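# Lift the outer hanger off the rack rail

## Task

Two hangers hang on the rail. Remove the one that sits farther from the table's center. At the end, one gripper alone must be closed firmly on that hanger, holding it upright in the air above the table, away from the rail and touching nothing else. The other hanger must still be on the rail, the rack must be standing upright, and neither the rack nor the other hanger may be held. A loose grip counts as failure. If the rack leans more than a little, the scene stops immediately as a failure.

## Robot and tools

Robot: two six-joint arms, left_arm and right_arm, each with a parallel gripper. The names do not tell you which side of an image an arm appears on.

World frame (used for every reported gripper pose and for the camera calibration): the origin is on the table surface midway between the arm bases. +x points out across the table, +z points up, and left_arm sits on the +y side. Positions are in metres and orientations are quaternions in w,x,y,z order. The reported hand position is not exact, and the error grows as the arm reaches farther. A gripper's fingers extend along its own +z axis and close along its own y axis. The reported point lies between the pads, roughly 1 cm short of the fingertips.

Tool execute_actions. Argument "actions" is a list holding zero or one item. An empty list sends nothing and returns the current state along with pictures. A motion item looks like {"rows": [...], "steps": n}, where n is between 1 and 15 (15 if omitted) and each step lasts 1/30 s. Each row covers one step. If there are fewer rows than steps, the last row keeps repeating. A motion needs at least 6 steps. A wait item is {"steps": n} with n up to 300 and no rows. The optional "pictures": true attaches camera images.

Every row has exactly 14 numbers and always covers both arms, even when only one should move. The order is left_arm waist, shoulder, elbow, wrist pitch, wrist yaw, wrist roll, grip, followed by the same seven values for right_arm. The joint values are absolute target angles in radians, in the same form as the Joint positions printout. They are not offsets. To keep an arm still, repeat its current angles. Nominal ranges per arm: waist -2.618 to 3.054, shoulder 0.000 to 3.142, elbow 0.000 to 3.142, wrist pitch -1.571 to 1.571, wrist yaw -1.571 to 1.571, wrist roll -2.094 to 2.094. The true stops may differ by up to 0.036 rad. A call is rejected, and nothing moves, if a target exceeds a range end by more than 0.036 and also lies beyond that joint's last reported angle. A target past the real stop is clipped to the stop, and the result then says "joint sent to its limit". That note can refer to an earlier action.

The grip value is an absolute command from -1 (closed) to +1 (fully open). Pads meet at about -0.94, and each millimetre of object width adds about 0.0208. To grip firmly, command somewhat below the value that matches the object's width; the harder you squeeze, the lower you go, up to a force cap of roughly 50-62 N per pad, with less on parts thinner than about 5 mm. Keep sending that same grip number in every later row, or the hold will loosen.

Motion limits: each step, a joint's target stays within a fixed lead of its measured angle. The leads are 0.202 for the waist, 0.258 shoulder, 0.238 elbow, 0.573 wrist pitch, and 0.522 for wrist yaw and roll. Targets are also scaled back if they would move the hand more than 70 mm in one step, so large moves take several calls. Friction can leave a joint up to about 0.031 rad short, and smaller commanded changes may have no effect. Arms keep heading toward the last row while you think or wait. They stop once everything settles or a step is HELD. The last 6 steps of each action run after its result comes back.

Reading results: the state line gives each arm's gripper position and quaternion. Joint positions lists six angles plus the opening in metres, from 0.093 open to 0 closed, accurate to about ±1 mm. Joint velocities gives their rates. grip_measured is the motor position on the -1..+1 scale, with a fixed offset of up to about 0.02. On a flat rigid part the opening settles up to about 12 mm below its width, so small readings do not prove the grip missed. "joint command not followed" means the clearance check changed or blocked joint targets. HELD marks steps on which your row was not fully sent. MOTOR HOT appears from 75 °C. At 90 °C the arm halts for 10 s. At 100 °C the arm goes limp and falls. Both cases are reported as OVER-TEMPERATURE FAULT, so avoid holding loads for long.

Tool zoom_image: arguments "camera" (cam_high, cam_low, cam_left_wrist or cam_right_wrist) and "region" [x0, y0, x1, y1] in pixels of that camera's latest 504x504 image, with the origin at the top-left. The region can be at most 504 by 504. It returns an enlarged view.

Cameras and calibration: OpenCV pinhole plus radial model. T_world_to_cam maps world points into camera coordinates. Fixed cameras may be off by a couple of degrees and several millimetres. Wrist camera poses are computed from joint readings.

Tool finished_scene: argument "scene", the number of the current scene. Only call it once the hanger is held steadily and the goal is met.

Avoid: tipping or shoving the rack, dropping the hanger, disturbing the other hanger, knocking anything off the table, bumping the arms into each other, slamming into things, and clamping with both grippers at the end. Objects may occasionally get a small push from outside.

Each tool is called after "Call:" in YAML: its name, and indented under it one key for each argument.

## Session

Call:
execute_actions:
  actions: []

Scene clock: 0.00 s of 4000.00 s.
left_arm: end_effector_position=(+0.3542, +0.2188, +0.4042) grip_measured=+0.994 end_effector_quat_wxyz=(+0.711, +0.004, +0.703, -0.009) | right_arm: end_effector_position=(+0.3263, -0.3370, +0.3945) grip_measured=+1.000 end_effector_quat_wxyz=(+0.699, +0.055, +0.710, -0.063)
Joint positions: left_arm=[ 0.001  1.043  1.043  0.011 -0.005 -0.008  0.093] | right_arm=[ 0.003  1.062  1.038  0.009  0.014 -0.012  0.093]
Joint velocities: left_arm=[ 0.007  0.002 -0.002 -0.007 -0.007 -0.037 -0.001] | right_arm=[ 0.007 -0.022  0.002  0.037 -0.022 -0.051  0.   ]

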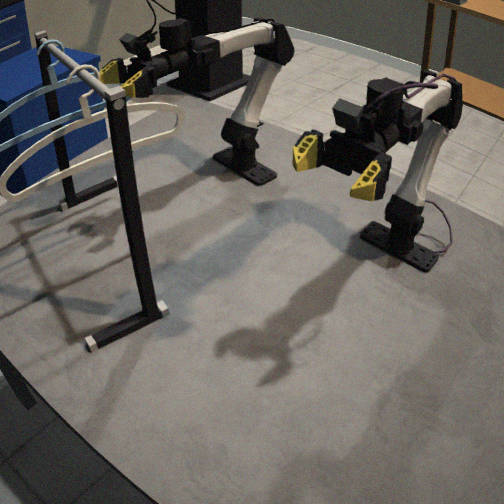

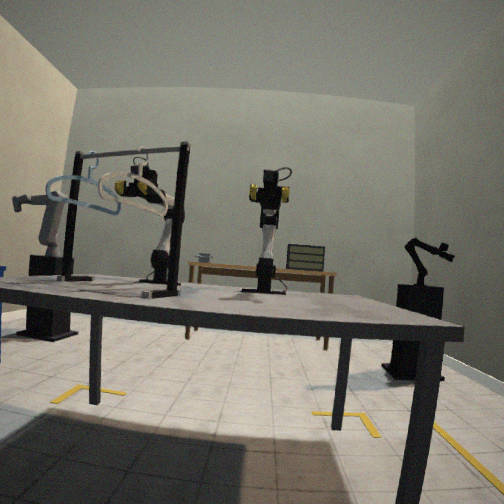

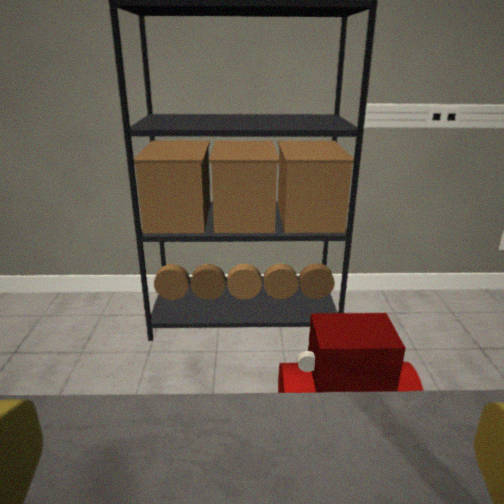

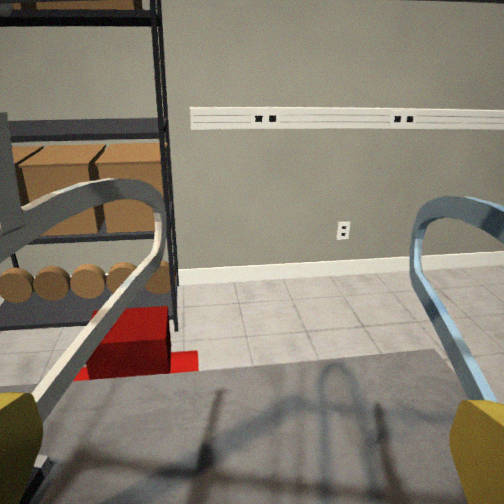

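Call:
zoom_image:
  camera: "cam_high"
  region: [0, 0, 252, 252]

Call:
zoom_image:
  camera: "cam_low"
  region: [0, 120, 220, 320]

Region (0, 0, 252, 252) of cam_high's 504x504 image, scaled by 2.000, with more detail than that image has.

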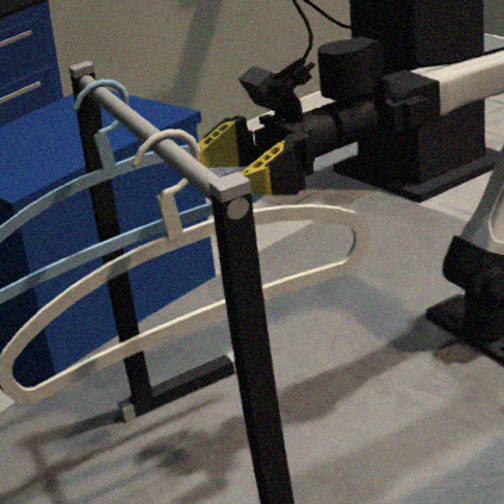

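Region (0, 120, 220, 320) of cam_low's 504x504 image, scaled by 2.291, with more detail than that image has; it fills the top 458 rows of this view, and the rest is white.

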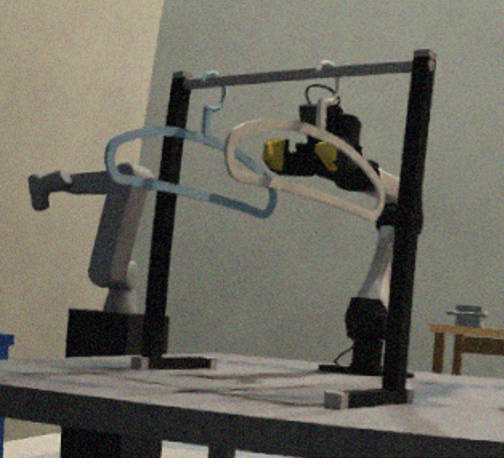

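Call:
execute_actions:
  actions:
    - {"rows": [[0.001,1.043,1.043,0.011,-0.005,-0.008,1, 0.0,0.95,1.20,-0.25,0.0,0.0,1]], "steps": 15}

Call:
execute_actions:
  actions:
    - {"steps": 20}

Scene clock: 3.80 s of 4000.00 s.
left_arm: end_effector_position=(+0.3542, +0.2188, +0.4042) grip_measured=+0.994 end_effector_quat_wxyz=(+0.711, +0.004, +0.703, -0.009) | right_arm: end_effector_position=(+0.2722, -0.3277, +0.4716) grip_measured=+1.000 end_effector_quat_wxyz=(+0.737, +0.052, +0.671, -0.063)
Joint positions: left_arm=[ 0.001  1.043  1.043  0.011 -0.005 -0.008  0.093] | right_arm=[ 0.003  0.936  1.203 -0.172  0.009 -0.009  0.093]
Joint velocities: left_arm=[-0.007 -0.007 -0.002  0.037 -0.037 -0.007  0.   ] | right_arm=[ 0.002 -0.042  0.027 -0.11   0.066 -0.022  0.   ]
Steps of this call (steps 1 to 90: nothing new was sent; then 0.50 s passed at rest; steps 91 to 99: the first 9 steps of this action). Readings (joint positions):
91: left_arm=[0.001 1.043 1.043 0.011 -0.005 -0.008] | right_arm=[0.003 1.055 1.062 -0.044 0.013 -0.011]
92: left_arm=[0.001 1.043 1.043 0.011 -0.005 -0.008] | right_arm=[0.003 1.044 1.092 -0.101 0.012 -0.011]
94: left_arm=[0.001 1.043 1.043 0.011 -0.005 -0.008] | right_arm=[0.003 1.004 1.147 -0.154 0.011 -0.010]
98: left_arm=[0.001 1.043 1.043 0.011 -0.005 -0.008] | right_arm=[0.003 0.939 1.200 -0.170 0.009 -0.009]
99: the state above

Scene clock: 4.47 s of 4000.00 s.
left_arm: end_effector_position=(+0.3542, +0.2188, +0.4042) grip_measured=+0.994 end_effector_quat_wxyz=(+0.711, +0.004, +0.703, -0.009) | right_arm: end_effector_position=(+0.2732, -0.3277, +0.4579) grip_measured=+1.000 end_effector_quat_wxyz=(+0.718, +0.053, +0.691, -0.061)
Joint positions: left_arm=[ 0.001  1.043  1.043  0.011 -0.005 -0.008  0.093] | right_arm=[ 0.003  0.936  1.203 -0.228  0.008 -0.008  0.093]
Joint velocities: left_arm=[-0.002  0.007 -0.022 -0.066 -0.051  0.051  0.   ] | right_arm=[-0.007  0.002 -0.017  0.066 -0.037  0.037  0.   ]
Kept back: nothing.
Steps of this call (steps 1 to 6: the last 6 steps of your previous action; steps 7 to 20: the robot went on to your last target). Readings (joint positions):
1: left_arm=[0.001 1.043 1.043 0.011 -0.005 -0.008] | right_arm=[0.003 0.936 1.203 -0.176 0.008 -0.009]
2: left_arm=[0.001 1.043 1.043 0.011 -0.005 -0.008] | right_arm=[0.003 0.936 1.203 -0.187 0.008 -0.009]
4: left_arm=[0.001 1.043 1.043 0.011 -0.005 -0.008] | right_arm=[0.003 0.936 1.203 -0.206 0.008 -0.009]
8: left_arm=[0.001 1.043 1.043 0.011 -0.005 -0.008] | right_arm=[0.003 0.936 1.203 -0.220 0.008 -0.008]
20: the state above

Call:
execute_actions:
  actions:
    - {"rows": [[0.001,1.043,1.043,0.011,-0.005,-0.008,1, -0.1,0.97,1.22,-0.25,-0.1,0.0,1],[0.001,1.043,1.043,0.011,-0.005,-0.008,1, -0.15,0.98,1.23,-0.25,-0.15,0.0,1],[0.001,1.043,1.043,0.011,-0.005,-0.008,1, -0.2,1.0,1.24,-0.24,-0.2,0.0,1],[0.001,1.043,1.043,0.011,-0.005,-0.008,1, -0.25,1.02,1.25,-0.23,-0.25,0.0,1],[0.001,1.043,1.043,0.011,-0.005,-0.008,1, -0.3,1.04,1.26,-0.22,-0.3,0.0,1],[0.001,1.043,1.043,0.011,-0.005,-0.008,1, -0.35,1.06,1.27,-0.21,-0.34,0.0,1],[0.001,1.043,1.043,0.011,-0.005,-0.008,1, -0.4,1.08,1.28,-0.2,-0.38,0.0,1],[0.001,1.043,1.043,0.011,-0.005,-0.008,1, -0.45,1.1,1.29,-0.19,-0.41,0.0,1],[0.001,1.043,1.043,0.011,-0.005,-0.008,1, -0.5,1.12,1.30,-0.18,-0.44,0.0,1],[0.001,1.043,1.043,0.011,-0.005,-0.008,1, -0.54,1.14,1.31,-0.17,-0.46,0.0,1],[0.001,1.043,1.043,0.011,-0.005,-0.008,1, -0.57,1.15,1.32,-0.17,-0.48,0.0,1]], "steps": 15}

Call:
execute_actions:
  actions:
    - {"steps": 20}
  pictures: true

Scene clock: 5.73 s of 4000.00 s.
left_arm: end_effector_position=(+0.3542, +0.2188, +0.4042) grip_measured=+0.994 end_effector_quat_wxyz=(+0.711, +0.004, +0.703, -0.009) | right_arm: end_effector_position=(+0.2768, -0.4280, +0.4508) grip_measured=+1.000 end_effector_quat_wxyz=(+0.698, +0.097, +0.702, -0.101)
Joint positions: left_arm=[ 0.001  1.043  1.043  0.011 -0.005 -0.008  0.093] | right_arm=[-0.413  1.066  1.266 -0.205 -0.29  -0.008  0.093]
Joint velocities: left_arm=[-0.002 -0.012 -0.017  0.095 -0.037  0.007 -0.001] | right_arm=[-1.389  0.642  0.242  0.183 -0.989  0.007  0.   ]
Steps of this call (steps 1 to 15: the robot went on to your last target; steps 16 to 29: nothing new was sent; steps 30 to 38: the first 9 steps of this action). Readings (joint positions):
30: left_arm=[0.001 1.043 1.043 0.011 -0.005 -0.008] | right_arm=[-0.016 0.937 1.203 -0.228 -0.016 -0.008]
31: left_arm=[0.001 1.043 1.043 0.011 -0.005 -0.008] | right_arm=[-0.058 0.941 1.204 -0.229 -0.045 -0.008]
33: left_arm=[0.001 1.043 1.043 0.011 -0.005 -0.008] | right_arm=[-0.162 0.963 1.218 -0.229 -0.107 -0.008]
37: left_arm=[0.001 1.043 1.043 0.011 -0.005 -0.008] | right_arm=[-0.364 1.044 1.257 -0.211 -0.255 -0.008]
38: the state above

Scene clock: 6.40 s of 4000.00 s.
left_arm: end_effector_position=(+0.3542, +0.2188, +0.4042) grip_measured=+0.994 end_effector_quat_wxyz=(+0.711, +0.004, +0.703, -0.009) | right_arm: end_effector_position=(+0.2776, -0.4624, +0.4475) grip_measured=+1.000 end_effector_quat_wxyz=(+0.697, +0.089, +0.706, -0.088)
Joint positions: left_arm=[ 0.001  1.043  1.043  0.011 -0.005 -0.008  0.093] | right_arm=[-0.566  1.145  1.3   -0.171 -0.47  -0.007  0.093]
Joint velocities: left_arm=[-0.002  0.017  0.017 -0.051 -0.022 -0.051 -0.   ] | right_arm=[ 0.007 -0.017  0.012 -0.081 -0.051 -0.022  0.   ]
Kept back: nothing.
Steps of this call (steps 1 to 6: the last 6 steps of your previous action; steps 7 to 20: the robot went on to your last target). Readings (joint positions):
1: left_arm=[0.001 1.043 1.043 0.011 -0.005 -0.008] | right_arm=[-0.461 1.089 1.275 -0.198 -0.322 -0.008]
2: left_arm=[0.001 1.043 1.043 0.011 -0.005 -0.008] | right_arm=[-0.504 1.110 1.283 -0.193 -0.350 -0.008]
4: left_arm=[0.001 1.043 1.043 0.011 -0.005 -0.008] | right_arm=[-0.556 1.138 1.291 -0.185 -0.386 -0.008]
8: left_arm=[0.001 1.043 1.043 0.011 -0.005 -0.008] | right_arm=[-0.566 1.145 1.292 -0.181 -0.435 -0.007]
20: the state above
camera_calibration (this result's frames):
cam_right_wrist: T_world_to_cam=[[-0.253669, -0.967253, 0.00863396, -0.382887], [-0.42668, 0.10388, -0.898417, 0.607603], [0.868099, -0.231584, -0.439059, -0.0675953], [0, 0, 0, 1]] pos_world=[0.220805, -0.44912, 0.519508]

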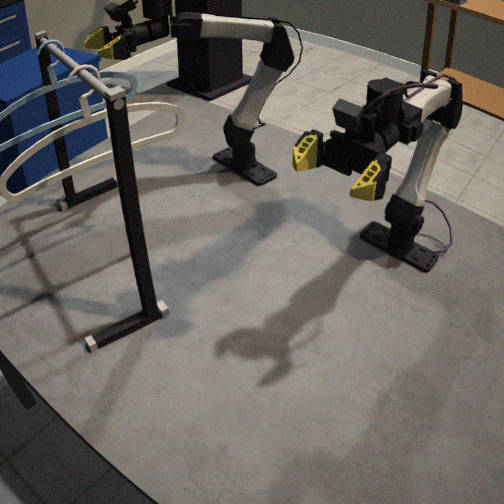

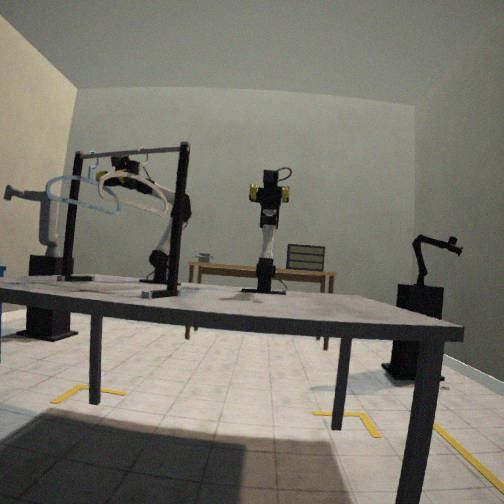

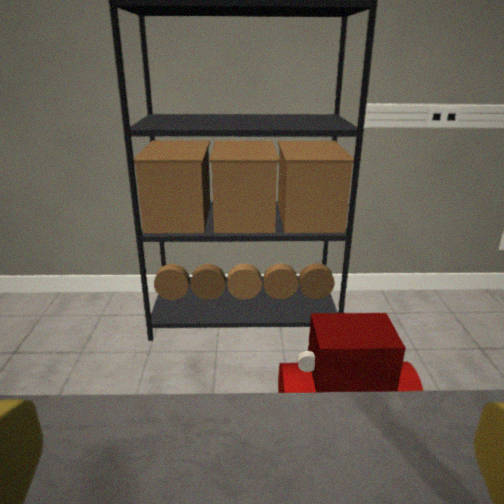

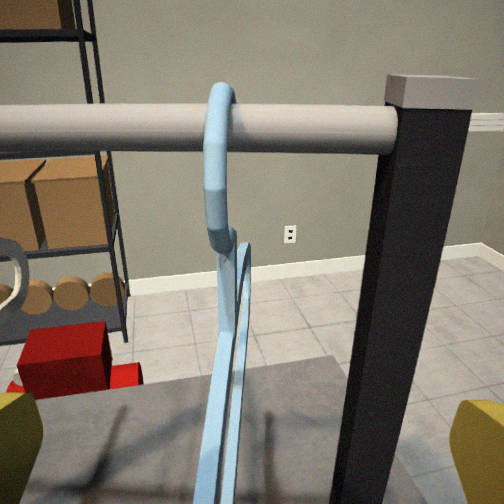

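Call:
execute_actions:
  actions:
    - {"rows": [[0.001,1.043,1.043,0.011,-0.005,-0.008,1, -0.56,1.16,1.34,-0.22,-0.46,0.01,0.9],[0.001,1.043,1.043,0.011,-0.005,-0.008,1, -0.555,1.175,1.37,-0.26,-0.455,0.02,0.8],[0.001,1.043,1.043,0.011,-0.005,-0.008,1, -0.55,1.19,1.40,-0.3,-0.45,0.03,0.7],[0.001,1.043,1.043,0.011,-0.005,-0.008,1, -0.545,1.2,1.43,-0.34,-0.445,0.04,0.6],[0.001,1.043,1.043,0.011,-0.005,-0.008,1, -0.54,1.215,1.46,-0.37,-0.44,0.05,0.5],[0.001,1.043,1.043,0.011,-0.005,-0.008,1, -0.535,1.23,1.49,-0.4,-0.435,0.06,0.4],[0.001,1.043,1.043,0.011,-0.005,-0.008,1, -0.53,1.245,1.52,-0.43,-0.43,0.07,0.3],[0.001,1.043,1.043,0.011,-0.005,-0.008,1, -0.525,1.26,1.55,-0.46,-0.425,0.08,0.2],[0.001,1.043,1.043,0.011,-0.005,-0.008,1, -0.52,1.275,1.58,-0.49,-0.42,0.09,0.1],[0.001,1.043,1.043,0.011,-0.005,-0.008,1, -0.515,1.29,1.61,-0.52,-0.415,0.1,0],[0.001,1.043,1.043,0.011,-0.005,-0.008,1, -0.51,1.305,1.64,-0.55,-0.41,0.1,-0.1],[0.001,1.043,1.043,0.011,-0.005,-0.008,1, -0.51,1.32,1.67,-0.58,-0.40,0.1,-0.1],[0.001,1.043,1.043,0.011,-0.005,-0.008,1, -0.51,1.335,1.70,-0.61,-0.39,0.1,-0.1],[0.001,1.043,1.043,0.011,-0.005,-0.008,1, -0.51,1.35,1.72,-0.63,-0.39,0.1,-0.1]], "steps": 15}

Call:
execute_actions:
  actions:
    - {"rows": [[0.001,1.043,1.043,0.011,-0.005,-0.008,1, -0.505,1.365,1.75,-0.67,-0.385,0.11,-0.1],[0.001,1.043,1.043,0.011,-0.005,-0.008,1, -0.5,1.38,1.78,-0.7,-0.38,0.12,-0.1],[0.001,1.043,1.043,0.011,-0.005,-0.008,1, -0.495,1.395,1.81,-0.74,-0.37,0.13,-0.1],[0.001,1.043,1.043,0.011,-0.005,-0.008,1, -0.49,1.41,1.84,-0.77,-0.365,0.14,-0.1],[0.001,1.043,1.043,0.011,-0.005,-0.008,1, -0.485,1.425,1.87,-0.8,-0.36,0.15,-0.1],[0.001,1.043,1.043,0.011,-0.005,-0.008,1, -0.48,1.44,1.9,-0.84,-0.35,0.16,-0.1],[0.001,1.043,1.043,0.011,-0.005,-0.008,1, -0.475,1.455,1.93,-0.87,-0.345,0.17,-0.1],[0.001,1.043,1.043,0.011,-0.005,-0.008,1, -0.47,1.47,1.96,-0.9,-0.34,0.18,-0.1],[0.001,1.043,1.043,0.011,-0.005,-0.008,1, -0.465,1.485,1.99,-0.94,-0.33,0.18,-0.1],[0.001,1.043,1.043,0.011,-0.005,-0.008,1, -0.46,1.5,2.02,-0.97,-0.325,0.18,-0.1],[0.001,1.043,1.043,0.011,-0.005,-0.008,1, -0.46,1.515,2.05,-1.0,-0.32,0.18,-0.1],[0.001,1.043,1.043,0.011,-0.005,-0.008,1, -0.46,1.53,2.08,-1.03,-0.315,0.18,-0.1],[0.001,1.043,1.043,0.011,-0.005,-0.008,1, -0.46,1.545,2.11,-1.06,-0.315,0.18,-0.1],[0.001,1.043,1.043,0.011,-0.005,-0.008,1, -0.46,1.555,2.125,-1.075,-0.315,0.18,-0.1]], "steps": 15}

Call:
execute_actions:
  actions:
    - {"steps": 25}
  pictures: true

Scene clock: 10.73 s of 4000.00 s.
left_arm: end_effector_position=(+0.3542, +0.2188, +0.4042) grip_measured=+0.994 end_effector_quat_wxyz=(+0.711, +0.004, +0.703, -0.009) | right_arm: end_effector_position=(+0.2854, -0.4598, +0.4746) grip_measured=+0.149 end_effector_quat_wxyz=(+0.683, +0.116, +0.718, -0.059)
Joint positions: left_arm=[ 0.001  1.043  1.043  0.011 -0.005 -0.008  0.093] | right_arm=[-0.537  1.227  1.517 -0.355 -0.446  0.045  0.052]
Joint velocities: left_arm=[ 0.002  0.007 -0.017  0.007  0.007 -0.051 -0.   ] | right_arm=[ 0.144  0.398  0.847 -0.755  0.11   0.154 -0.095]
Steps of this call (steps 1 to 15: the robot went on to your last target; steps 16 to 90: nothing new was sent; then 1.03 s passed at rest; steps 91 to 99: the first 9 steps of this action). Readings (joint positions):
91: left_arm=[0.001 1.043 1.043 0.011 -0.005 -0.008] | right_arm=[-0.566 1.145 1.304 -0.177 -0.472 -0.006]
92: left_arm=[0.001 1.043 1.043 0.011 -0.005 -0.008] | right_arm=[-0.566 1.148 1.315 -0.192 -0.470 -0.003]
94: left_arm=[0.001 1.043 1.043 0.011 -0.005 -0.008] | right_arm=[-0.561 1.164 1.361 -0.235 -0.464 0.007]
98: left_arm=[0.001 1.043 1.043 0.011 -0.005 -0.008] | right_arm=[-0.542 1.214 1.485 -0.330 -0.450 0.037]
99: the state above

Scene clock: 11.23 s of 4000.00 s.
left_arm: end_effector_position=(+0.3542, +0.2188, +0.4042) grip_measured=+0.994 end_effector_quat_wxyz=(+0.711, +0.004, +0.703, -0.009) | right_arm: end_effector_position=(+0.3055, -0.4643, +0.4727) grip_measured=-0.097 end_effector_quat_wxyz=(+0.601, +0.202, +0.774, -0.001)
Joint positions: left_arm=[ 0.001  1.043  1.043  0.011 -0.005 -0.008  0.093] | right_arm=[-0.481  1.442  1.922 -0.782 -0.365  0.142  0.041]
Joint velocities: left_arm=[ 0.002  0.017 -0.012  0.007  0.037  0.007 -0.   ] | right_arm=[ 0.144  0.413  0.862 -0.857  0.212  0.212  0.   ]
Steps of this call (steps 1 to 6: the last 6 steps of your previous action; steps 7 to 15: the first 9 steps of this action). Readings (joint positions):
7: left_arm=[0.001 1.043 1.043 0.011 -0.005 -0.008] | right_arm=[-0.518 1.324 1.702 -0.535 -0.411 0.083]
8: left_arm=[0.001 1.043 1.043 0.011 -0.005 -0.008] | right_arm=[-0.515 1.336 1.723 -0.564 -0.406 0.089]
10: left_arm=[0.001 1.043 1.043 0.011 -0.005 -0.008] | right_arm=[-0.507 1.366 1.774 -0.626 -0.395 0.102]
14: left_arm=[0.001 1.043 1.043 0.011 -0.005 -0.008] | right_arm=[-0.486 1.427 1.892 -0.750 -0.371 0.135]
15: the state above

Scene clock: 12.07 s of 4000.00 s.
left_arm: end_effector_position=(+0.3542, +0.2188, +0.4042) grip_measured=+0.994 end_effector_quat_wxyz=(+0.711, +0.004, +0.703, -0.009) | right_arm: end_effector_position=(+0.2998, -0.4617, +0.4512) grip_measured=-0.097 end_effector_quat_wxyz=(+0.528, +0.250, +0.811, +0.020)
Joint positions: left_arm=[ 0.001  1.043  1.043  0.011 -0.005 -0.008  0.093] | right_arm=[-0.468  1.534  2.102 -1.052 -0.323  0.171  0.041]
Joint velocities: left_arm=[-0.002  0.017  0.002  0.037 -0.037  0.022  0.002] | right_arm=[ 0.002  0.007 -0.012 -0.037  0.007  0.051  0.001]
Kept back: nothing.
Steps of this call (steps 1 to 6: the last 6 steps of your previous action; steps 7 to 25: the robot went on to your last target). Readings (joint positions):
1: left_arm=[0.001 1.043 1.043 0.011 -0.005 -0.008] | right_arm=[-0.476 1.457 1.953 -0.815 -0.359 0.148]
2: left_arm=[0.001 1.043 1.043 0.011 -0.005 -0.008] | right_arm=[-0.472 1.471 1.983 -0.847 -0.353 0.153]
4: left_arm=[0.001 1.043 1.043 0.011 -0.005 -0.008] | right_arm=[-0.468 1.500 2.043 -0.909 -0.343 0.159]
8: left_arm=[0.001 1.043 1.043 0.011 -0.005 -0.008] | right_arm=[-0.468 1.530 2.101 -0.988 -0.331 0.166]
25: the state above
camera_calibration (this result's frames):
cam_right_wrist: T_world_to_cam=[[-0.3866, -0.876502, -0.286852, -0.161473], [-0.657963, 0.480083, -0.580177, 0.719749], [0.646239, -0.0355589, -0.762306, 0.2178], [0, 0, 0, 1]] pos_world=[0.270391, -0.479325, 0.537294]

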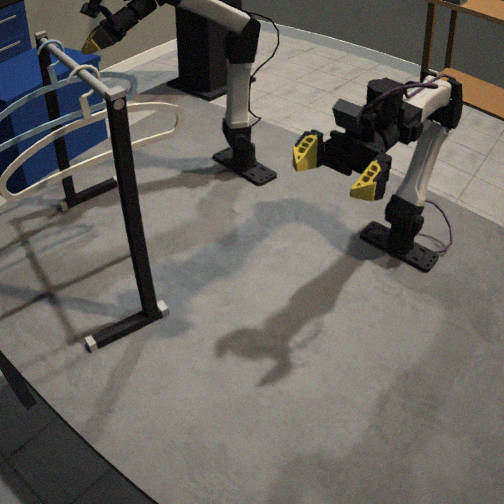

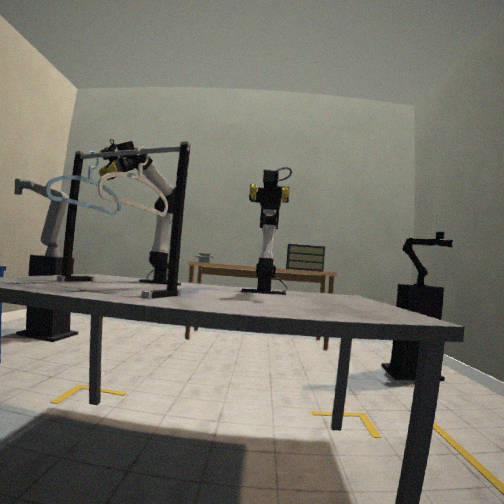

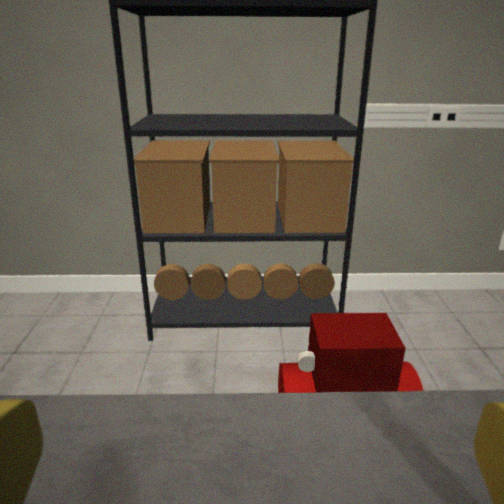

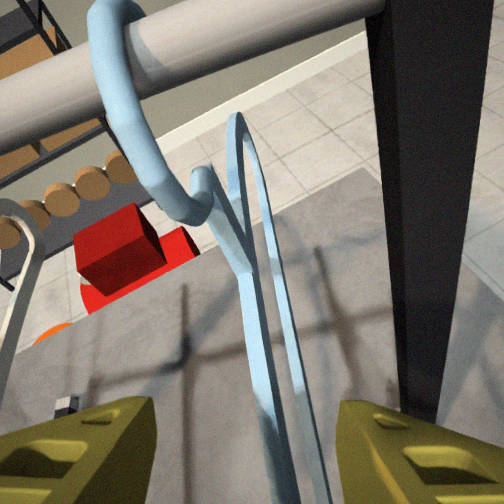

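Call:
execute_actions:
  actions:
    - {"rows": [[0.001,1.043,1.043,0.011,-0.005,-0.008,1, -0.46,1.55,2.1,-1.04,-0.315,0.12,-0.1],[0.001,1.043,1.043,0.011,-0.005,-0.008,1, -0.455,1.555,2.09,-1.02,-0.31,0.06,-0.1],[0.001,1.043,1.043,0.011,-0.005,-0.008,1, -0.45,1.56,2.08,-1.0,-0.305,0.0,-0.1],[0.001,1.043,1.043,0.011,-0.005,-0.008,1, -0.445,1.57,2.07,-0.99,-0.3,-0.06,-0.1],[0.001,1.043,1.043,0.011,-0.005,-0.008,1, -0.44,1.575,2.06,-0.975,-0.295,-0.12,-0.1],[0.001,1.043,1.043,0.011,-0.005,-0.008,1, -0.435,1.58,2.05,-0.96,-0.29,-0.16,-0.1],[0.001,1.043,1.043,0.011,-0.005,-0.008,1, -0.43,1.59,2.04,-0.95,-0.285,-0.16,-0.1],[0.001,1.043,1.043,0.011,-0.005,-0.008,1, -0.425,1.595,2.03,-0.935,-0.28,-0.16,-0.1],[0.001,1.043,1.043,0.011,-0.005,-0.008,1, -0.42,1.6,2.02,-0.92,-0.275,-0.16,-0.1],[0.001,1.043,1.043,0.011,-0.005,-0.008,1, -0.415,1.61,2.01,-0.91,-0.272,-0.16,-0.1],[0.001,1.043,1.043,0.011,-0.005,-0.008,1, -0.408,1.615,2.005,-0.90,-0.272,-0.16,-0.1]], "steps": 15}

Call:
execute_actions:
  actions:
    - {"steps": 22}
  pictures: true

Scene clock: 13.50 s of 4000.00 s.
left_arm: end_effector_position=(+0.3542, +0.2188, +0.4042) grip_measured=+0.994 end_effector_quat_wxyz=(+0.711, +0.004, +0.703, -0.009) | right_arm: end_effector_position=(+0.3190, -0.4640, +0.4505) grip_measured=-0.097 end_effector_quat_wxyz=(+0.541, +0.139, +0.828, -0.052)
Joint positions: left_arm=[ 0.001  1.043  1.043  0.011 -0.005 -0.008  0.093] | right_arm=[-0.436  1.553  2.073 -0.965 -0.302 -0.069  0.041]
Joint velocities: left_arm=[-0.002 -0.007  0.007  0.022 -0.051  0.066  0.   ] | right_arm=[ 0.129  0.203 -0.295  0.374  0.051 -0.549  0.001]
Steps of this call (steps 1 to 30: the robot went on to your last target; steps 31 to 34: nothing new was sent; steps 35 to 43: the first 9 steps of this action). Readings (joint positions):
35: left_arm=[0.001 1.043 1.043 0.011 -0.005 -0.008] | right_arm=[-0.468 1.534 2.102 -1.052 -0.323 0.164]
36: left_arm=[0.001 1.043 1.043 0.011 -0.005 -0.008] | right_arm=[-0.467 1.534 2.102 -1.048 -0.322 0.147]
38: left_arm=[0.001 1.043 1.043 0.011 -0.005 -0.008] | right_arm=[-0.462 1.535 2.102 -1.031 -0.317 0.089]
42: left_arm=[0.001 1.043 1.043 0.011 -0.005 -0.008] | right_arm=[-0.442 1.547 2.083 -0.978 -0.305 -0.048]
43: the state above

Scene clock: 14.23 s of 4000.00 s.
left_arm: end_effector_position=(+0.3542, +0.2188, +0.4042) grip_measured=+0.994 end_effector_quat_wxyz=(+0.711, +0.004, +0.703, -0.009) | right_arm: end_effector_position=(+0.3455, -0.4748, +0.4207) grip_measured=-0.097 end_effector_quat_wxyz=(+0.520, +0.107, +0.844, -0.069)
Joint positions: left_arm=[ 0.001  1.043  1.043  0.011 -0.005 -0.008  0.093] | right_arm=[-0.415  1.61   2.025 -0.901 -0.281 -0.151  0.041]
Joint velocities: left_arm=[ 0.007 -0.007 -0.022  0.007  0.022  0.037  0.   ] | right_arm=[-0.022 -0.027 -0.002  0.051 -0.022  0.022 -0.001]
Kept back: nothing.
Steps of this call (steps 1 to 6: the last 6 steps of your previous action; steps 7 to 22: the robot went on to your last target). Readings (joint positions):
1: left_arm=[0.001 1.043 1.043 0.011 -0.005 -0.008] | right_arm=[-0.431 1.560 2.063 -0.952 -0.298 -0.086]
2: left_arm=[0.001 1.043 1.043 0.011 -0.005 -0.008] | right_arm=[-0.426 1.570 2.053 -0.941 -0.294 -0.099]
4: left_arm=[0.001 1.043 1.043 0.011 -0.005 -0.008] | right_arm=[-0.418 1.590 2.038 -0.926 -0.290 -0.118]
8: left_arm=[0.001 1.043 1.043 0.011 -0.005 -0.008] | right_arm=[-0.415 1.610 2.025 -0.918 -0.283 -0.138]
22: the state above
camera_calibration (this result's frames):
cam_right_wrist: T_world_to_cam=[[-0.25178, -0.967671, 0.014826, -0.380892], [-0.764051, 0.189351, -0.616743, 0.652432], [0.593997, -0.166612, -0.787025, 0.130815], [0, 0, 0, 1]] pos_world=[0.324887, -0.470321, 0.510985]

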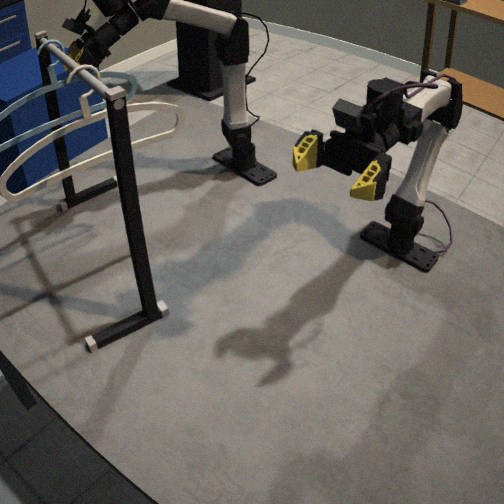

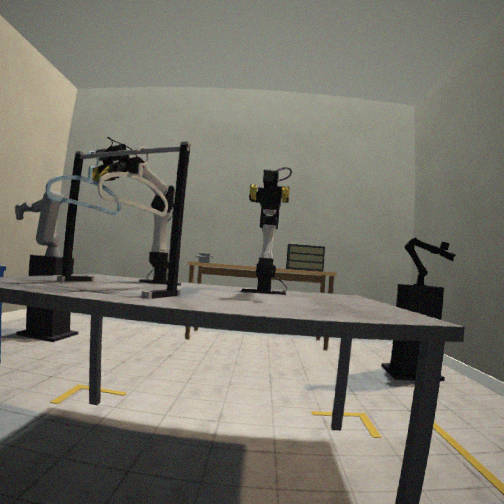

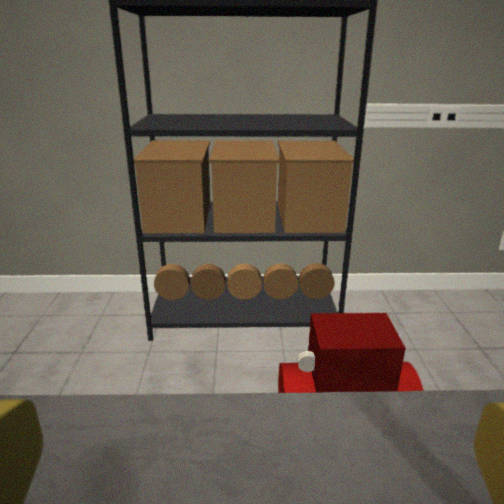

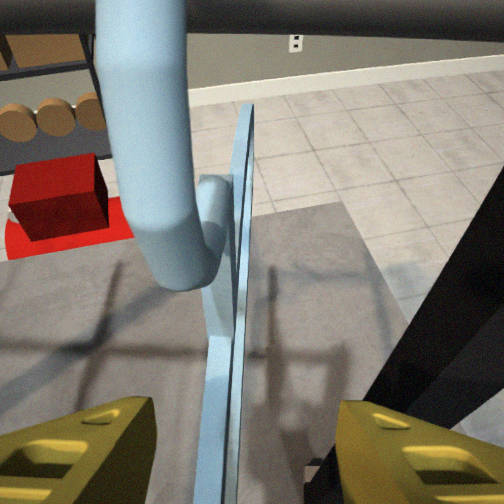

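Call:
execute_actions:
  actions:
    - {"rows": [[0.001,1.043,1.043,0.011,-0.005,-0.008,1, -0.405,1.595,1.99,-0.885,-0.27,-0.155,-0.1],[0.001,1.043,1.043,0.011,-0.005,-0.008,1, -0.40,1.585,1.97,-0.87,-0.265,-0.15,-0.1],[0.001,1.043,1.043,0.011,-0.005,-0.008,1, -0.395,1.575,1.95,-0.86,-0.26,-0.15,-0.1],[0.001,1.043,1.043,0.011,-0.005,-0.008,1, -0.393,1.565,1.93,-0.85,-0.258,-0.15,-0.1],[0.001,1.043,1.043,0.011,-0.005,-0.008,1, -0.393,1.555,1.91,-0.84,-0.258,-0.15,-0.1],[0.001,1.043,1.043,0.011,-0.005,-0.008,1, -0.393,1.545,1.89,-0.83,-0.258,-0.15,-0.1],[0.001,1.043,1.043,0.011,-0.005,-0.008,1, -0.393,1.535,1.87,-0.82,-0.258,-0.15,-0.1],[0.001,1.043,1.043,0.011,-0.005,-0.008,1, -0.393,1.525,1.85,-0.81,-0.258,-0.15,-0.1],[0.001,1.043,1.043,0.011,-0.005,-0.008,1, -0.393,1.515,1.83,-0.80,-0.258,-0.15,-0.1],[0.001,1.043,1.043,0.011,-0.005,-0.008,1, -0.393,1.505,1.81,-0.79,-0.258,-0.15,-0.1],[0.001,1.043,1.043,0.011,-0.005,-0.008,1, -0.393,1.495,1.79,-0.783,-0.258,-0.15,-0.1],[0.001,1.043,1.043,0.011,-0.005,-0.008,1, -0.393,1.49,1.775,-0.783,-0.258,-0.15,-0.1],[0.001,1.043,1.043,0.011,-0.005,-0.008,1, -0.393,1.49,1.76,-0.783,-0.258,-0.15,-0.1]], "steps": 15}

Call:
execute_actions:
  actions:
    - {"steps": 20}
  pictures: true

Scene clock: 15.43 s of 4000.00 s.
left_arm: end_effector_position=(+0.3542, +0.2188, +0.4042) grip_measured=+0.994 end_effector_quat_wxyz=(+0.711, +0.004, +0.703, -0.009) | right_arm: end_effector_position=(+0.3415, -0.4667, +0.4057) grip_measured=-0.097 end_effector_quat_wxyz=(+0.518, +0.103, +0.846, -0.069)
Joint positions: left_arm=[ 0.001  1.043  1.043  0.011 -0.005 -0.008  0.093] | right_arm=[-0.4    1.545  1.891 -0.835 -0.27  -0.152  0.041]
Joint velocities: left_arm=[-0.012  0.007 -0.007  0.081 -0.022  0.081 -0.001] | right_arm=[-0.002 -0.281 -0.559  0.271 -0.037  0.022 -0.001]
Steps of this call (steps 1 to 15: the robot went on to your last target; steps 16 to 27: nothing new was sent; steps 28 to 36: the first 9 steps of this action). Readings (joint positions):
28: left_arm=[0.001 1.043 1.043 0.011 -0.005 -0.008] | right_arm=[-0.415 1.610 2.025 -0.899 -0.280 -0.152]
29: left_arm=[0.001 1.043 1.043 0.011 -0.005 -0.008] | right_arm=[-0.415 1.608 2.019 -0.891 -0.279 -0.152]
31: left_arm=[0.001 1.043 1.043 0.011 -0.005 -0.008] | right_arm=[-0.409 1.594 1.990 -0.874 -0.274 -0.152]
35: left_arm=[0.001 1.043 1.043 0.011 -0.005 -0.008] | right_arm=[-0.400 1.555 1.911 -0.844 -0.270 -0.152]
36: the state above

Scene clock: 16.10 s of 4000.00 s.
left_arm: end_effector_position=(+0.3542, +0.2188, +0.4042) grip_measured=+0.994 end_effector_quat_wxyz=(+0.711, +0.004, +0.703, -0.009) | right_arm: end_effector_position=(+0.3376, -0.4649, +0.3906) grip_measured=-0.097 end_effector_quat_wxyz=(+0.515, +0.105, +0.848, -0.069)
Joint positions: left_arm=[ 0.001  1.043  1.043  0.011 -0.005 -0.008  0.093] | right_arm=[-0.4    1.502  1.788 -0.784 -0.266 -0.152  0.041]
Joint velocities: left_arm=[-0.012 -0.017  0.002  0.022 -0.022  0.081  0.   ] | right_arm=[ 0.007 -0.012  0.002  0.007 -0.095 -0.066 -0.   ]
Kept back: nothing.
Steps of this call (steps 1 to 6: the last 6 steps of your previous action; steps 7 to 20: the robot went on to your last target). Readings (joint positions):
1: left_arm=[0.001 1.043 1.043 0.011 -0.005 -0.008] | right_arm=[-0.400 1.535 1.871 -0.826 -0.269 -0.152]
2: left_arm=[0.001 1.043 1.043 0.011 -0.005 -0.008] | right_arm=[-0.400 1.525 1.851 -0.818 -0.268 -0.152]
4: left_arm=[0.001 1.043 1.043 0.011 -0.005 -0.008] | right_arm=[-0.400 1.509 1.816 -0.806 -0.268 -0.152]
8: left_arm=[0.001 1.043 1.043 0.011 -0.005 -0.008] | right_arm=[-0.400 1.502 1.790 -0.797 -0.267 -0.152]
20: the state above
camera_calibration (this result's frames):
cam_right_wrist: T_world_to_cam=[[-0.248858, -0.968368, 0.01823, -0.375476], [-0.772971, 0.187232, -0.606184, 0.623865], [0.583596, -0.164945, -0.795115, 0.120913], [0, 0, 0, 1]] pos_world=[0.318225, -0.460462, 0.481162]

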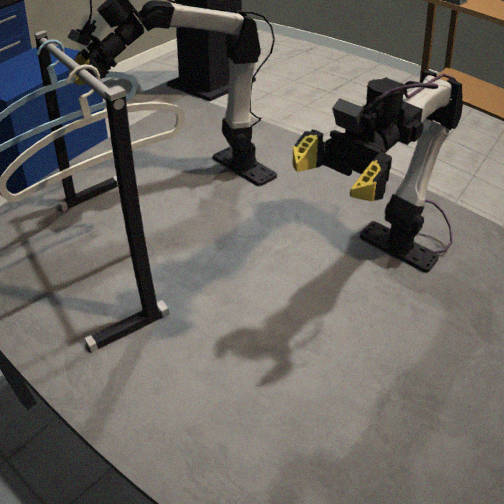

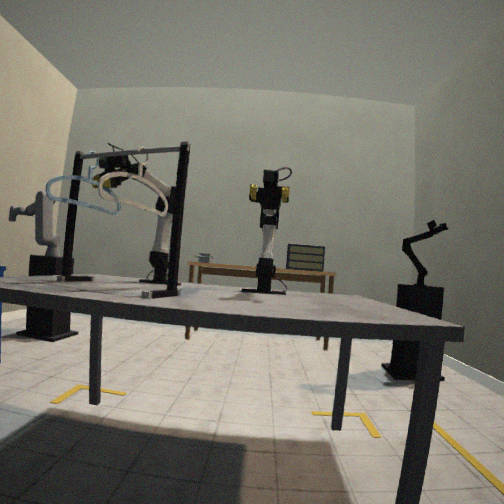

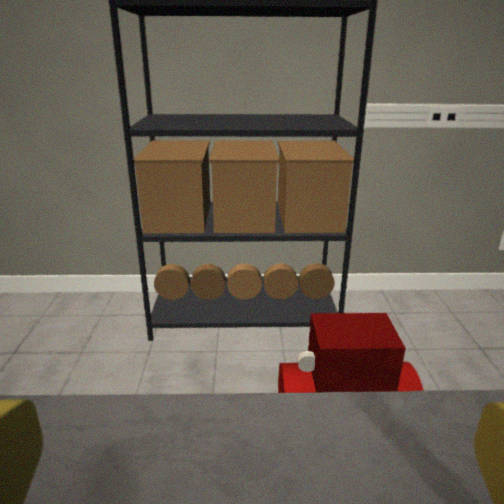

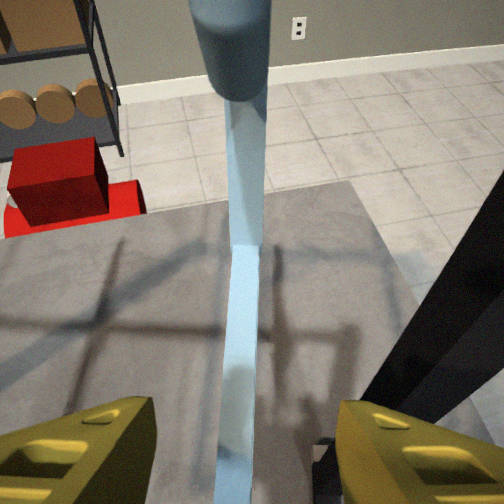

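Call:
execute_actions:
  actions:
    - {"rows": [[0.001,1.043,1.043,0.011,-0.005,-0.008,1, -0.393,1.49,1.74,-0.783,-0.258,-0.15,-0.1]], "steps": 12}

Call:
execute_actions:
  actions:
    - {"rows": [[0.001,1.043,1.043,0.011,-0.005,-0.008,1, -0.393,1.49,1.74,-0.783,-0.258,-0.15,-0.3],[0.001,1.043,1.043,0.011,-0.005,-0.008,1, -0.393,1.49,1.74,-0.783,-0.258,-0.15,-0.45],[0.001,1.043,1.043,0.011,-0.005,-0.008,1, -0.393,1.49,1.74,-0.783,-0.258,-0.15,-0.6],[0.001,1.043,1.043,0.011,-0.005,-0.008,1, -0.393,1.49,1.74,-0.783,-0.258,-0.15,-0.68],[0.001,1.043,1.043,0.011,-0.005,-0.008,1, -0.393,1.49,1.74,-0.783,-0.258,-0.15,-0.74],[0.001,1.043,1.043,0.011,-0.005,-0.008,1, -0.393,1.49,1.74,-0.783,-0.258,-0.15,-0.8],[0.001,1.043,1.043,0.011,-0.005,-0.008,1, -0.393,1.49,1.74,-0.783,-0.258,-0.15,-0.86],[0.001,1.043,1.043,0.011,-0.005,-0.008,1, -0.393,1.49,1.74,-0.783,-0.258,-0.15,-0.92],[0.001,1.043,1.043,0.011,-0.005,-0.008,1, -0.393,1.49,1.74,-0.783,-0.258,-0.15,-1]], "steps": 15}

Call:
execute_actions:
  actions:
    - {"steps": 10}
  pictures: true

Scene clock: 17.43 s of 4000.00 s.
left_arm: end_effector_position=(+0.3542, +0.2188, +0.4042) grip_measured=+0.994 end_effector_quat_wxyz=(+0.711, +0.004, +0.703, -0.009) | right_arm: end_effector_position=(+0.3378, -0.4651, +0.3838) grip_measured=-0.097 end_effector_quat_wxyz=(+0.509, +0.106, +0.851, -0.066)
Joint positions: left_arm=[ 0.001  1.043  1.043  0.011 -0.005 -0.008  0.093] | right_arm=[-0.4    1.501  1.769 -0.78  -0.266 -0.152  0.041]
Joint velocities: left_arm=[-0.007  0.022 -0.002 -0.066  0.007  0.022 -0.   ] | right_arm=[-0.007  0.007 -0.051  0.051 -0.037 -0.022  0.   ]
Steps of this call (steps 1 to 15: the robot went on to your last target; steps 16 to 34: nothing new was sent; steps 35 to 40: the first 6 steps of this action). Readings (joint positions):
35: left_arm=[0.001 1.043 1.043 0.011 -0.005 -0.008] | right_arm=[-0.400 1.502 1.785 -0.781 -0.266 -0.152]
36: left_arm=[0.001 1.043 1.043 0.011 -0.005 -0.008] | right_arm=[-0.400 1.501 1.781 -0.780 -0.266 -0.152]
38: left_arm=[0.001 1.043 1.043 0.011 -0.005 -0.008] | right_arm=[-0.400 1.501 1.773 -0.780 -0.266 -0.152]
40: the state above

Scene clock: 17.93 s of 4000.00 s.
left_arm: end_effector_position=(+0.3542, +0.2188, +0.4042) grip_measured=+0.994 end_effector_quat_wxyz=(+0.711, +0.004, +0.703, -0.009) | right_arm: end_effector_position=(+0.3378, -0.4652, +0.3837) grip_measured=-0.941 end_effector_quat_wxyz=(+0.509, +0.107, +0.851, -0.067)
Joint positions: left_arm=[ 0.001  1.043  1.043  0.011 -0.005 -0.008  0.093] | right_arm=[-0.4    1.501  1.768 -0.779 -0.265 -0.152  0.   ]
Joint velocities: left_arm=[ 0.007  0.017 -0.007  0.037  0.022 -0.007  0.   ] | right_arm=[-0.007 -0.007  0.012 -0.066  0.066 -0.051 -0.076]
Steps of this call (steps 1 to 6: the last 6 steps of your previous action; steps 7 to 15: the first 9 steps of this action). Readings (joint positions):
7: left_arm=[0.001 1.043 1.043 0.011 -0.005 -0.008] | right_arm=[-0.400 1.501 1.768 -0.780 -0.266 -0.152]
8: left_arm=[0.001 1.043 1.043 0.011 -0.005 -0.008] | right_arm=[-0.400 1.501 1.768 -0.780 -0.266 -0.152]
10: left_arm=[0.001 1.043 1.043 0.011 -0.005 -0.008] | right_arm=[-0.400 1.501 1.768 -0.780 -0.266 -0.152]
14: left_arm=[0.001 1.043 1.043 0.011 -0.005 -0.008] | right_arm=[-0.400 1.501 1.768 -0.779 -0.265 -0.152]
15: the state above

Scene clock: 18.27 s of 4000.00 s.
left_arm: end_effector_position=(+0.3542, +0.2188, +0.4042) grip_measured=+0.994 end_effector_quat_wxyz=(+0.711, +0.004, +0.703, -0.009) | right_arm: end_effector_position=(+0.3378, -0.4652, +0.3837) grip_measured=-0.962 end_effector_quat_wxyz=(+0.509, +0.107, +0.851, -0.067)
Joint positions: left_arm=[ 0.001  1.043  1.043  0.011 -0.005 -0.008  0.093] | right_arm=[-0.4    1.501  1.768 -0.779 -0.265 -0.152  0.   ]
Joint velocities: left_arm=[-0.007  0.007  0.002  0.037 -0.022 -0.051 -0.   ] | right_arm=[-0.017 -0.017  0.017 -0.081 -0.007  0.022  0.   ]
Kept back: nothing.
Steps of this call (steps 1 to 6: the last 6 steps of your previous action; steps 7 to 10: the robot went on to your last target). Readings (joint positions):
1: left_arm=[0.001 1.043 1.043 0.011 -0.005 -0.008] | right_arm=[-0.400 1.501 1.768 -0.779 -0.265 -0.152]
2: left_arm=[0.001 1.043 1.043 0.011 -0.005 -0.008] | right_arm=[-0.400 1.501 1.768 -0.779 -0.265 -0.152]
4: left_arm=[0.001 1.043 1.043 0.011 -0.005 -0.008] | right_arm=[-0.400 1.501 1.768 -0.779 -0.265 -0.152]
8: left_arm=[0.001 1.043 1.043 0.011 -0.005 -0.008] | right_arm=[-0.400 1.501 1.768 -0.779 -0.265 -0.152]
10: the state above
camera_calibration (this result's frames):
cam_right_wrist: T_world_to_cam=[[-0.249904, -0.968155, 0.0149906, -0.373904], [-0.780025, 0.192122, -0.595524, 0.620475], [0.57368, -0.160517, -0.803197, 0.123728], [0, 0, 0, 1]] pos_world=[0.319566, -0.461344, 0.474491]

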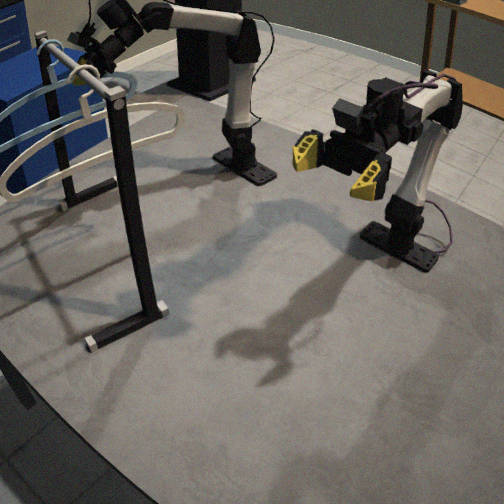

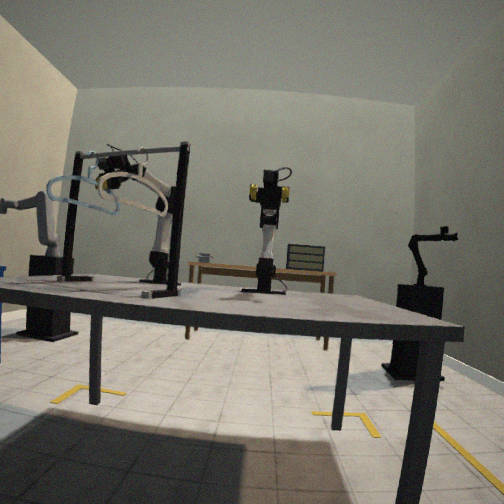

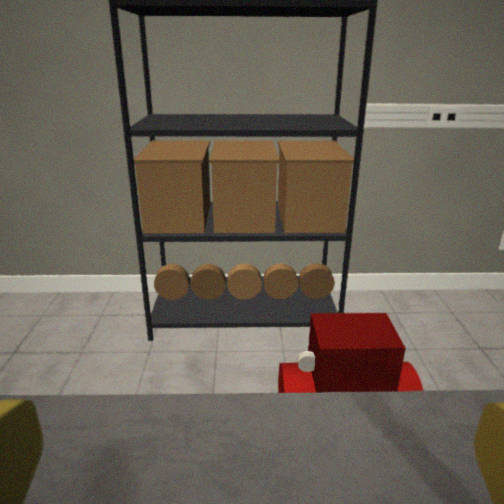

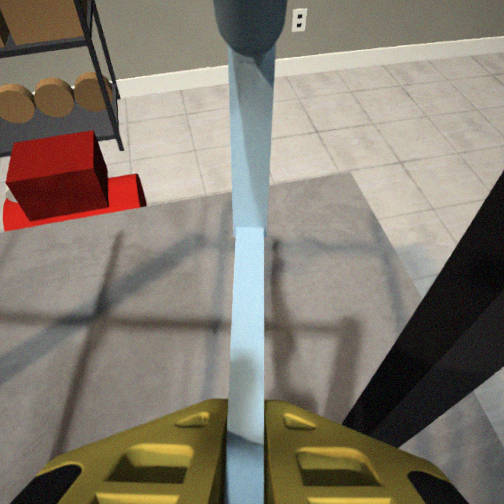

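Call:
execute_actions:
  actions:
    - {"rows": [[0.001,1.043,1.043,0.011,-0.005,-0.008,1, -0.393,1.505,1.785,-0.81,-0.258,-0.15,-1],[0.001,1.043,1.043,0.011,-0.005,-0.008,1, -0.393,1.51,1.80,-0.825,-0.258,-0.15,-1],[0.001,1.043,1.043,0.011,-0.005,-0.008,1, -0.393,1.515,1.815,-0.84,-0.258,-0.15,-1],[0.001,1.043,1.043,0.011,-0.005,-0.008,1, -0.393,1.52,1.83,-0.85,-0.258,-0.15,-1],[0.001,1.043,1.043,0.011,-0.005,-0.008,1, -0.393,1.525,1.845,-0.86,-0.258,-0.15,-1],[0.001,1.043,1.043,0.011,-0.005,-0.008,1, -0.393,1.53,1.86,-0.87,-0.258,-0.15,-1],[0.001,1.043,1.043,0.011,-0.005,-0.008,1, -0.393,1.535,1.875,-0.88,-0.258,-0.15,-1],[0.001,1.043,1.043,0.011,-0.005,-0.008,1, -0.393,1.54,1.89,-0.89,-0.258,-0.15,-1],[0.001,1.043,1.043,0.011,-0.005,-0.008,1, -0.393,1.545,1.905,-0.90,-0.258,-0.15,-1],[0.001,1.043,1.043,0.011,-0.005,-0.008,1, -0.393,1.55,1.92,-0.91,-0.258,-0.15,-1],[0.001,1.043,1.043,0.011,-0.005,-0.008,1, -0.393,1.555,1.935,-0.92,-0.258,-0.15,-1],[0.001,1.043,1.043,0.011,-0.005,-0.008,1, -0.393,1.56,1.95,-0.93,-0.258,-0.15,-1],[0.001,1.043,1.043,0.011,-0.005,-0.008,1, -0.393,1.565,1.965,-0.935,-0.258,-0.15,-1],[0.001,1.043,1.043,0.011,-0.005,-0.008,1, -0.393,1.57,1.98,-0.94,-0.258,-0.15,-1],[0.001,1.043,1.043,0.011,-0.005,-0.008,1, -0.393,1.575,1.99,-0.94,-0.258,-0.15,-1]], "steps": 15}

Call:
execute_actions:
  actions:
    - {"steps": 20}
  pictures: true

Call:
zoom_image:
  camera: "cam_high"
  region: [0, 0, 160, 160]

Call:
zoom_image:
  camera: "cam_low"
  region: [40, 120, 160, 220]

Scene clock: 19.73 s of 4000.00 s.
left_arm: end_effector_position=(+0.3542, +0.2188, +0.4042) grip_measured=+0.994 end_effector_quat_wxyz=(+0.711, +0.004, +0.703, -0.009) | right_arm: end_effector_position=(+0.3328, -0.4623, +0.3971) grip_measured=-0.962 end_effector_quat_wxyz=(+0.505, +0.108, +0.854, -0.066)
Joint positions: left_arm=[ 0.001  1.043  1.043  0.011 -0.005 -0.008  0.093] | right_arm=[-0.4    1.518  1.856 -0.86  -0.263 -0.152  0.   ]
Joint velocities: left_arm=[-0.027  0.002 -0.007 -0.007  0.007 -0.007 -0.   ] | right_arm=[ 0.002  0.134  0.457 -0.271 -0.022  0.007  0.   ]
Steps of this call (steps 1 to 15: the robot went on to your last target; steps 16 to 35: nothing new was sent; steps 36 to 44: the first 9 steps of this action). Readings (joint positions):
36: left_arm=[0.001 1.043 1.043 0.011 -0.005 -0.008] | right_arm=[-0.400 1.501 1.768 -0.780 -0.265 -0.152]
37: left_arm=[0.001 1.043 1.043 0.011 -0.005 -0.008] | right_arm=[-0.400 1.501 1.770 -0.782 -0.265 -0.152]
39: left_arm=[0.001 1.043 1.043 0.011 -0.005 -0.008] | right_arm=[-0.400 1.501 1.784 -0.803 -0.264 -0.152]
43: left_arm=[0.001 1.043 1.043 0.011 -0.005 -0.008] | right_arm=[-0.400 1.513 1.840 -0.850 -0.263 -0.152]
44: the state above

Scene clock: 20.40 s of 4000.00 s.
left_arm: end_effector_position=(+0.3542, +0.2188, +0.4042) grip_measured=+0.994 end_effector_quat_wxyz=(+0.711, +0.004, +0.703, -0.009) | right_arm: end_effector_position=(+0.3314, -0.4615, +0.4108) grip_measured=-0.962 end_effector_quat_wxyz=(+0.502, +0.109, +0.855, -0.064)
Joint positions: left_arm=[ 0.001  1.043  1.043  0.011 -0.005 -0.008  0.093] | right_arm=[-0.4    1.554  1.965 -0.939 -0.263 -0.152  0.   ]
Joint velocities: left_arm=[-0.002 -0.002 -0.012  0.051 -0.007 -0.037 -0.   ] | right_arm=[-0.002 -0.002  0.007  0.007 -0.066 -0.007  0.   ]
Kept back: nothing.
Steps of this call (steps 1 to 6: the last 6 steps of your previous action; steps 7 to 20: the robot went on to your last target). Readings (joint positions):
1: left_arm=[0.001 1.043 1.043 0.011 -0.005 -0.008] | right_arm=[-0.400 1.523 1.871 -0.869 -0.263 -0.152]
2: left_arm=[0.001 1.043 1.043 0.011 -0.005 -0.008] | right_arm=[-0.400 1.528 1.887 -0.879 -0.263 -0.152]
4: left_arm=[0.001 1.043 1.043 0.011 -0.005 -0.008] | right_arm=[-0.400 1.538 1.916 -0.898 -0.263 -0.152]
8: left_arm=[0.001 1.043 1.043 0.011 -0.005 -0.008] | right_arm=[-0.400 1.554 1.960 -0.919 -0.263 -0.152]
20: the state above
camera_calibration (this result's frames):
cam_right_wrist: T_world_to_cam=[[-0.250994, -0.967931, 0.010586, -0.370042], [-0.788586, 0.198121, -0.582134, 0.630989], [0.561368, -0.15446, -0.813024, 0.160753], [0, 0, 0, 1]] pos_world=[0.314469, -0.458357, 0.501934]

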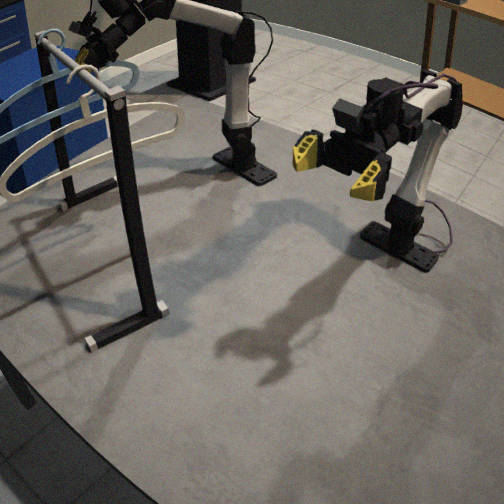

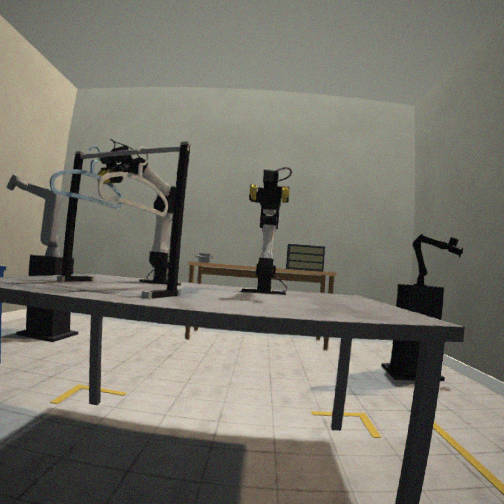

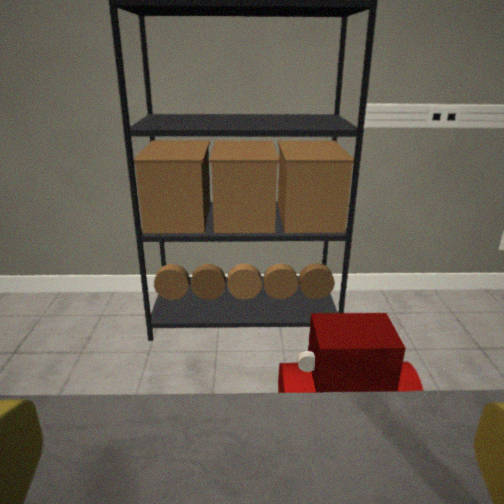

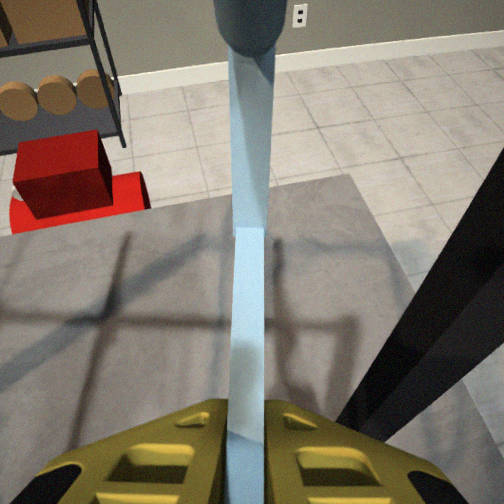

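Region (0, 0, 160, 160) of cam_high's 504x504 image, scaled by 3.150, with more detail than that image has.

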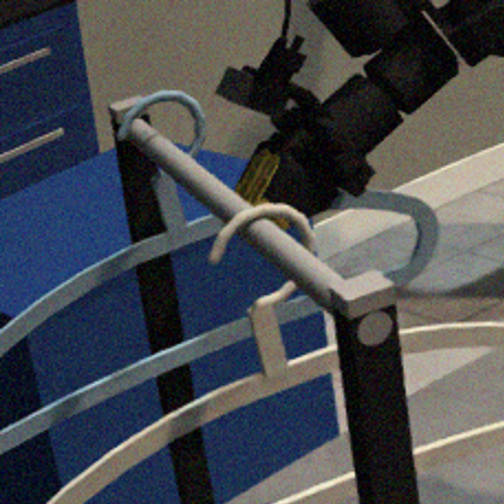

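Region (40, 120, 160, 220) of cam_low's 504x504 image, scaled by 4.200, with more detail than that image has.

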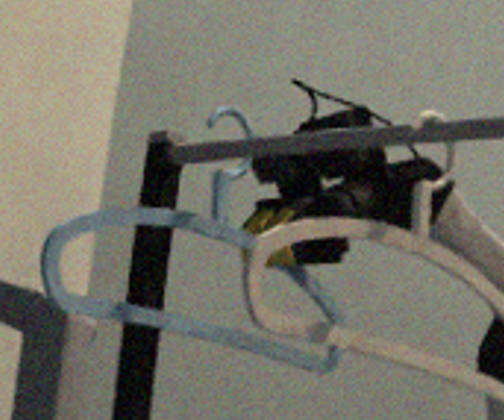

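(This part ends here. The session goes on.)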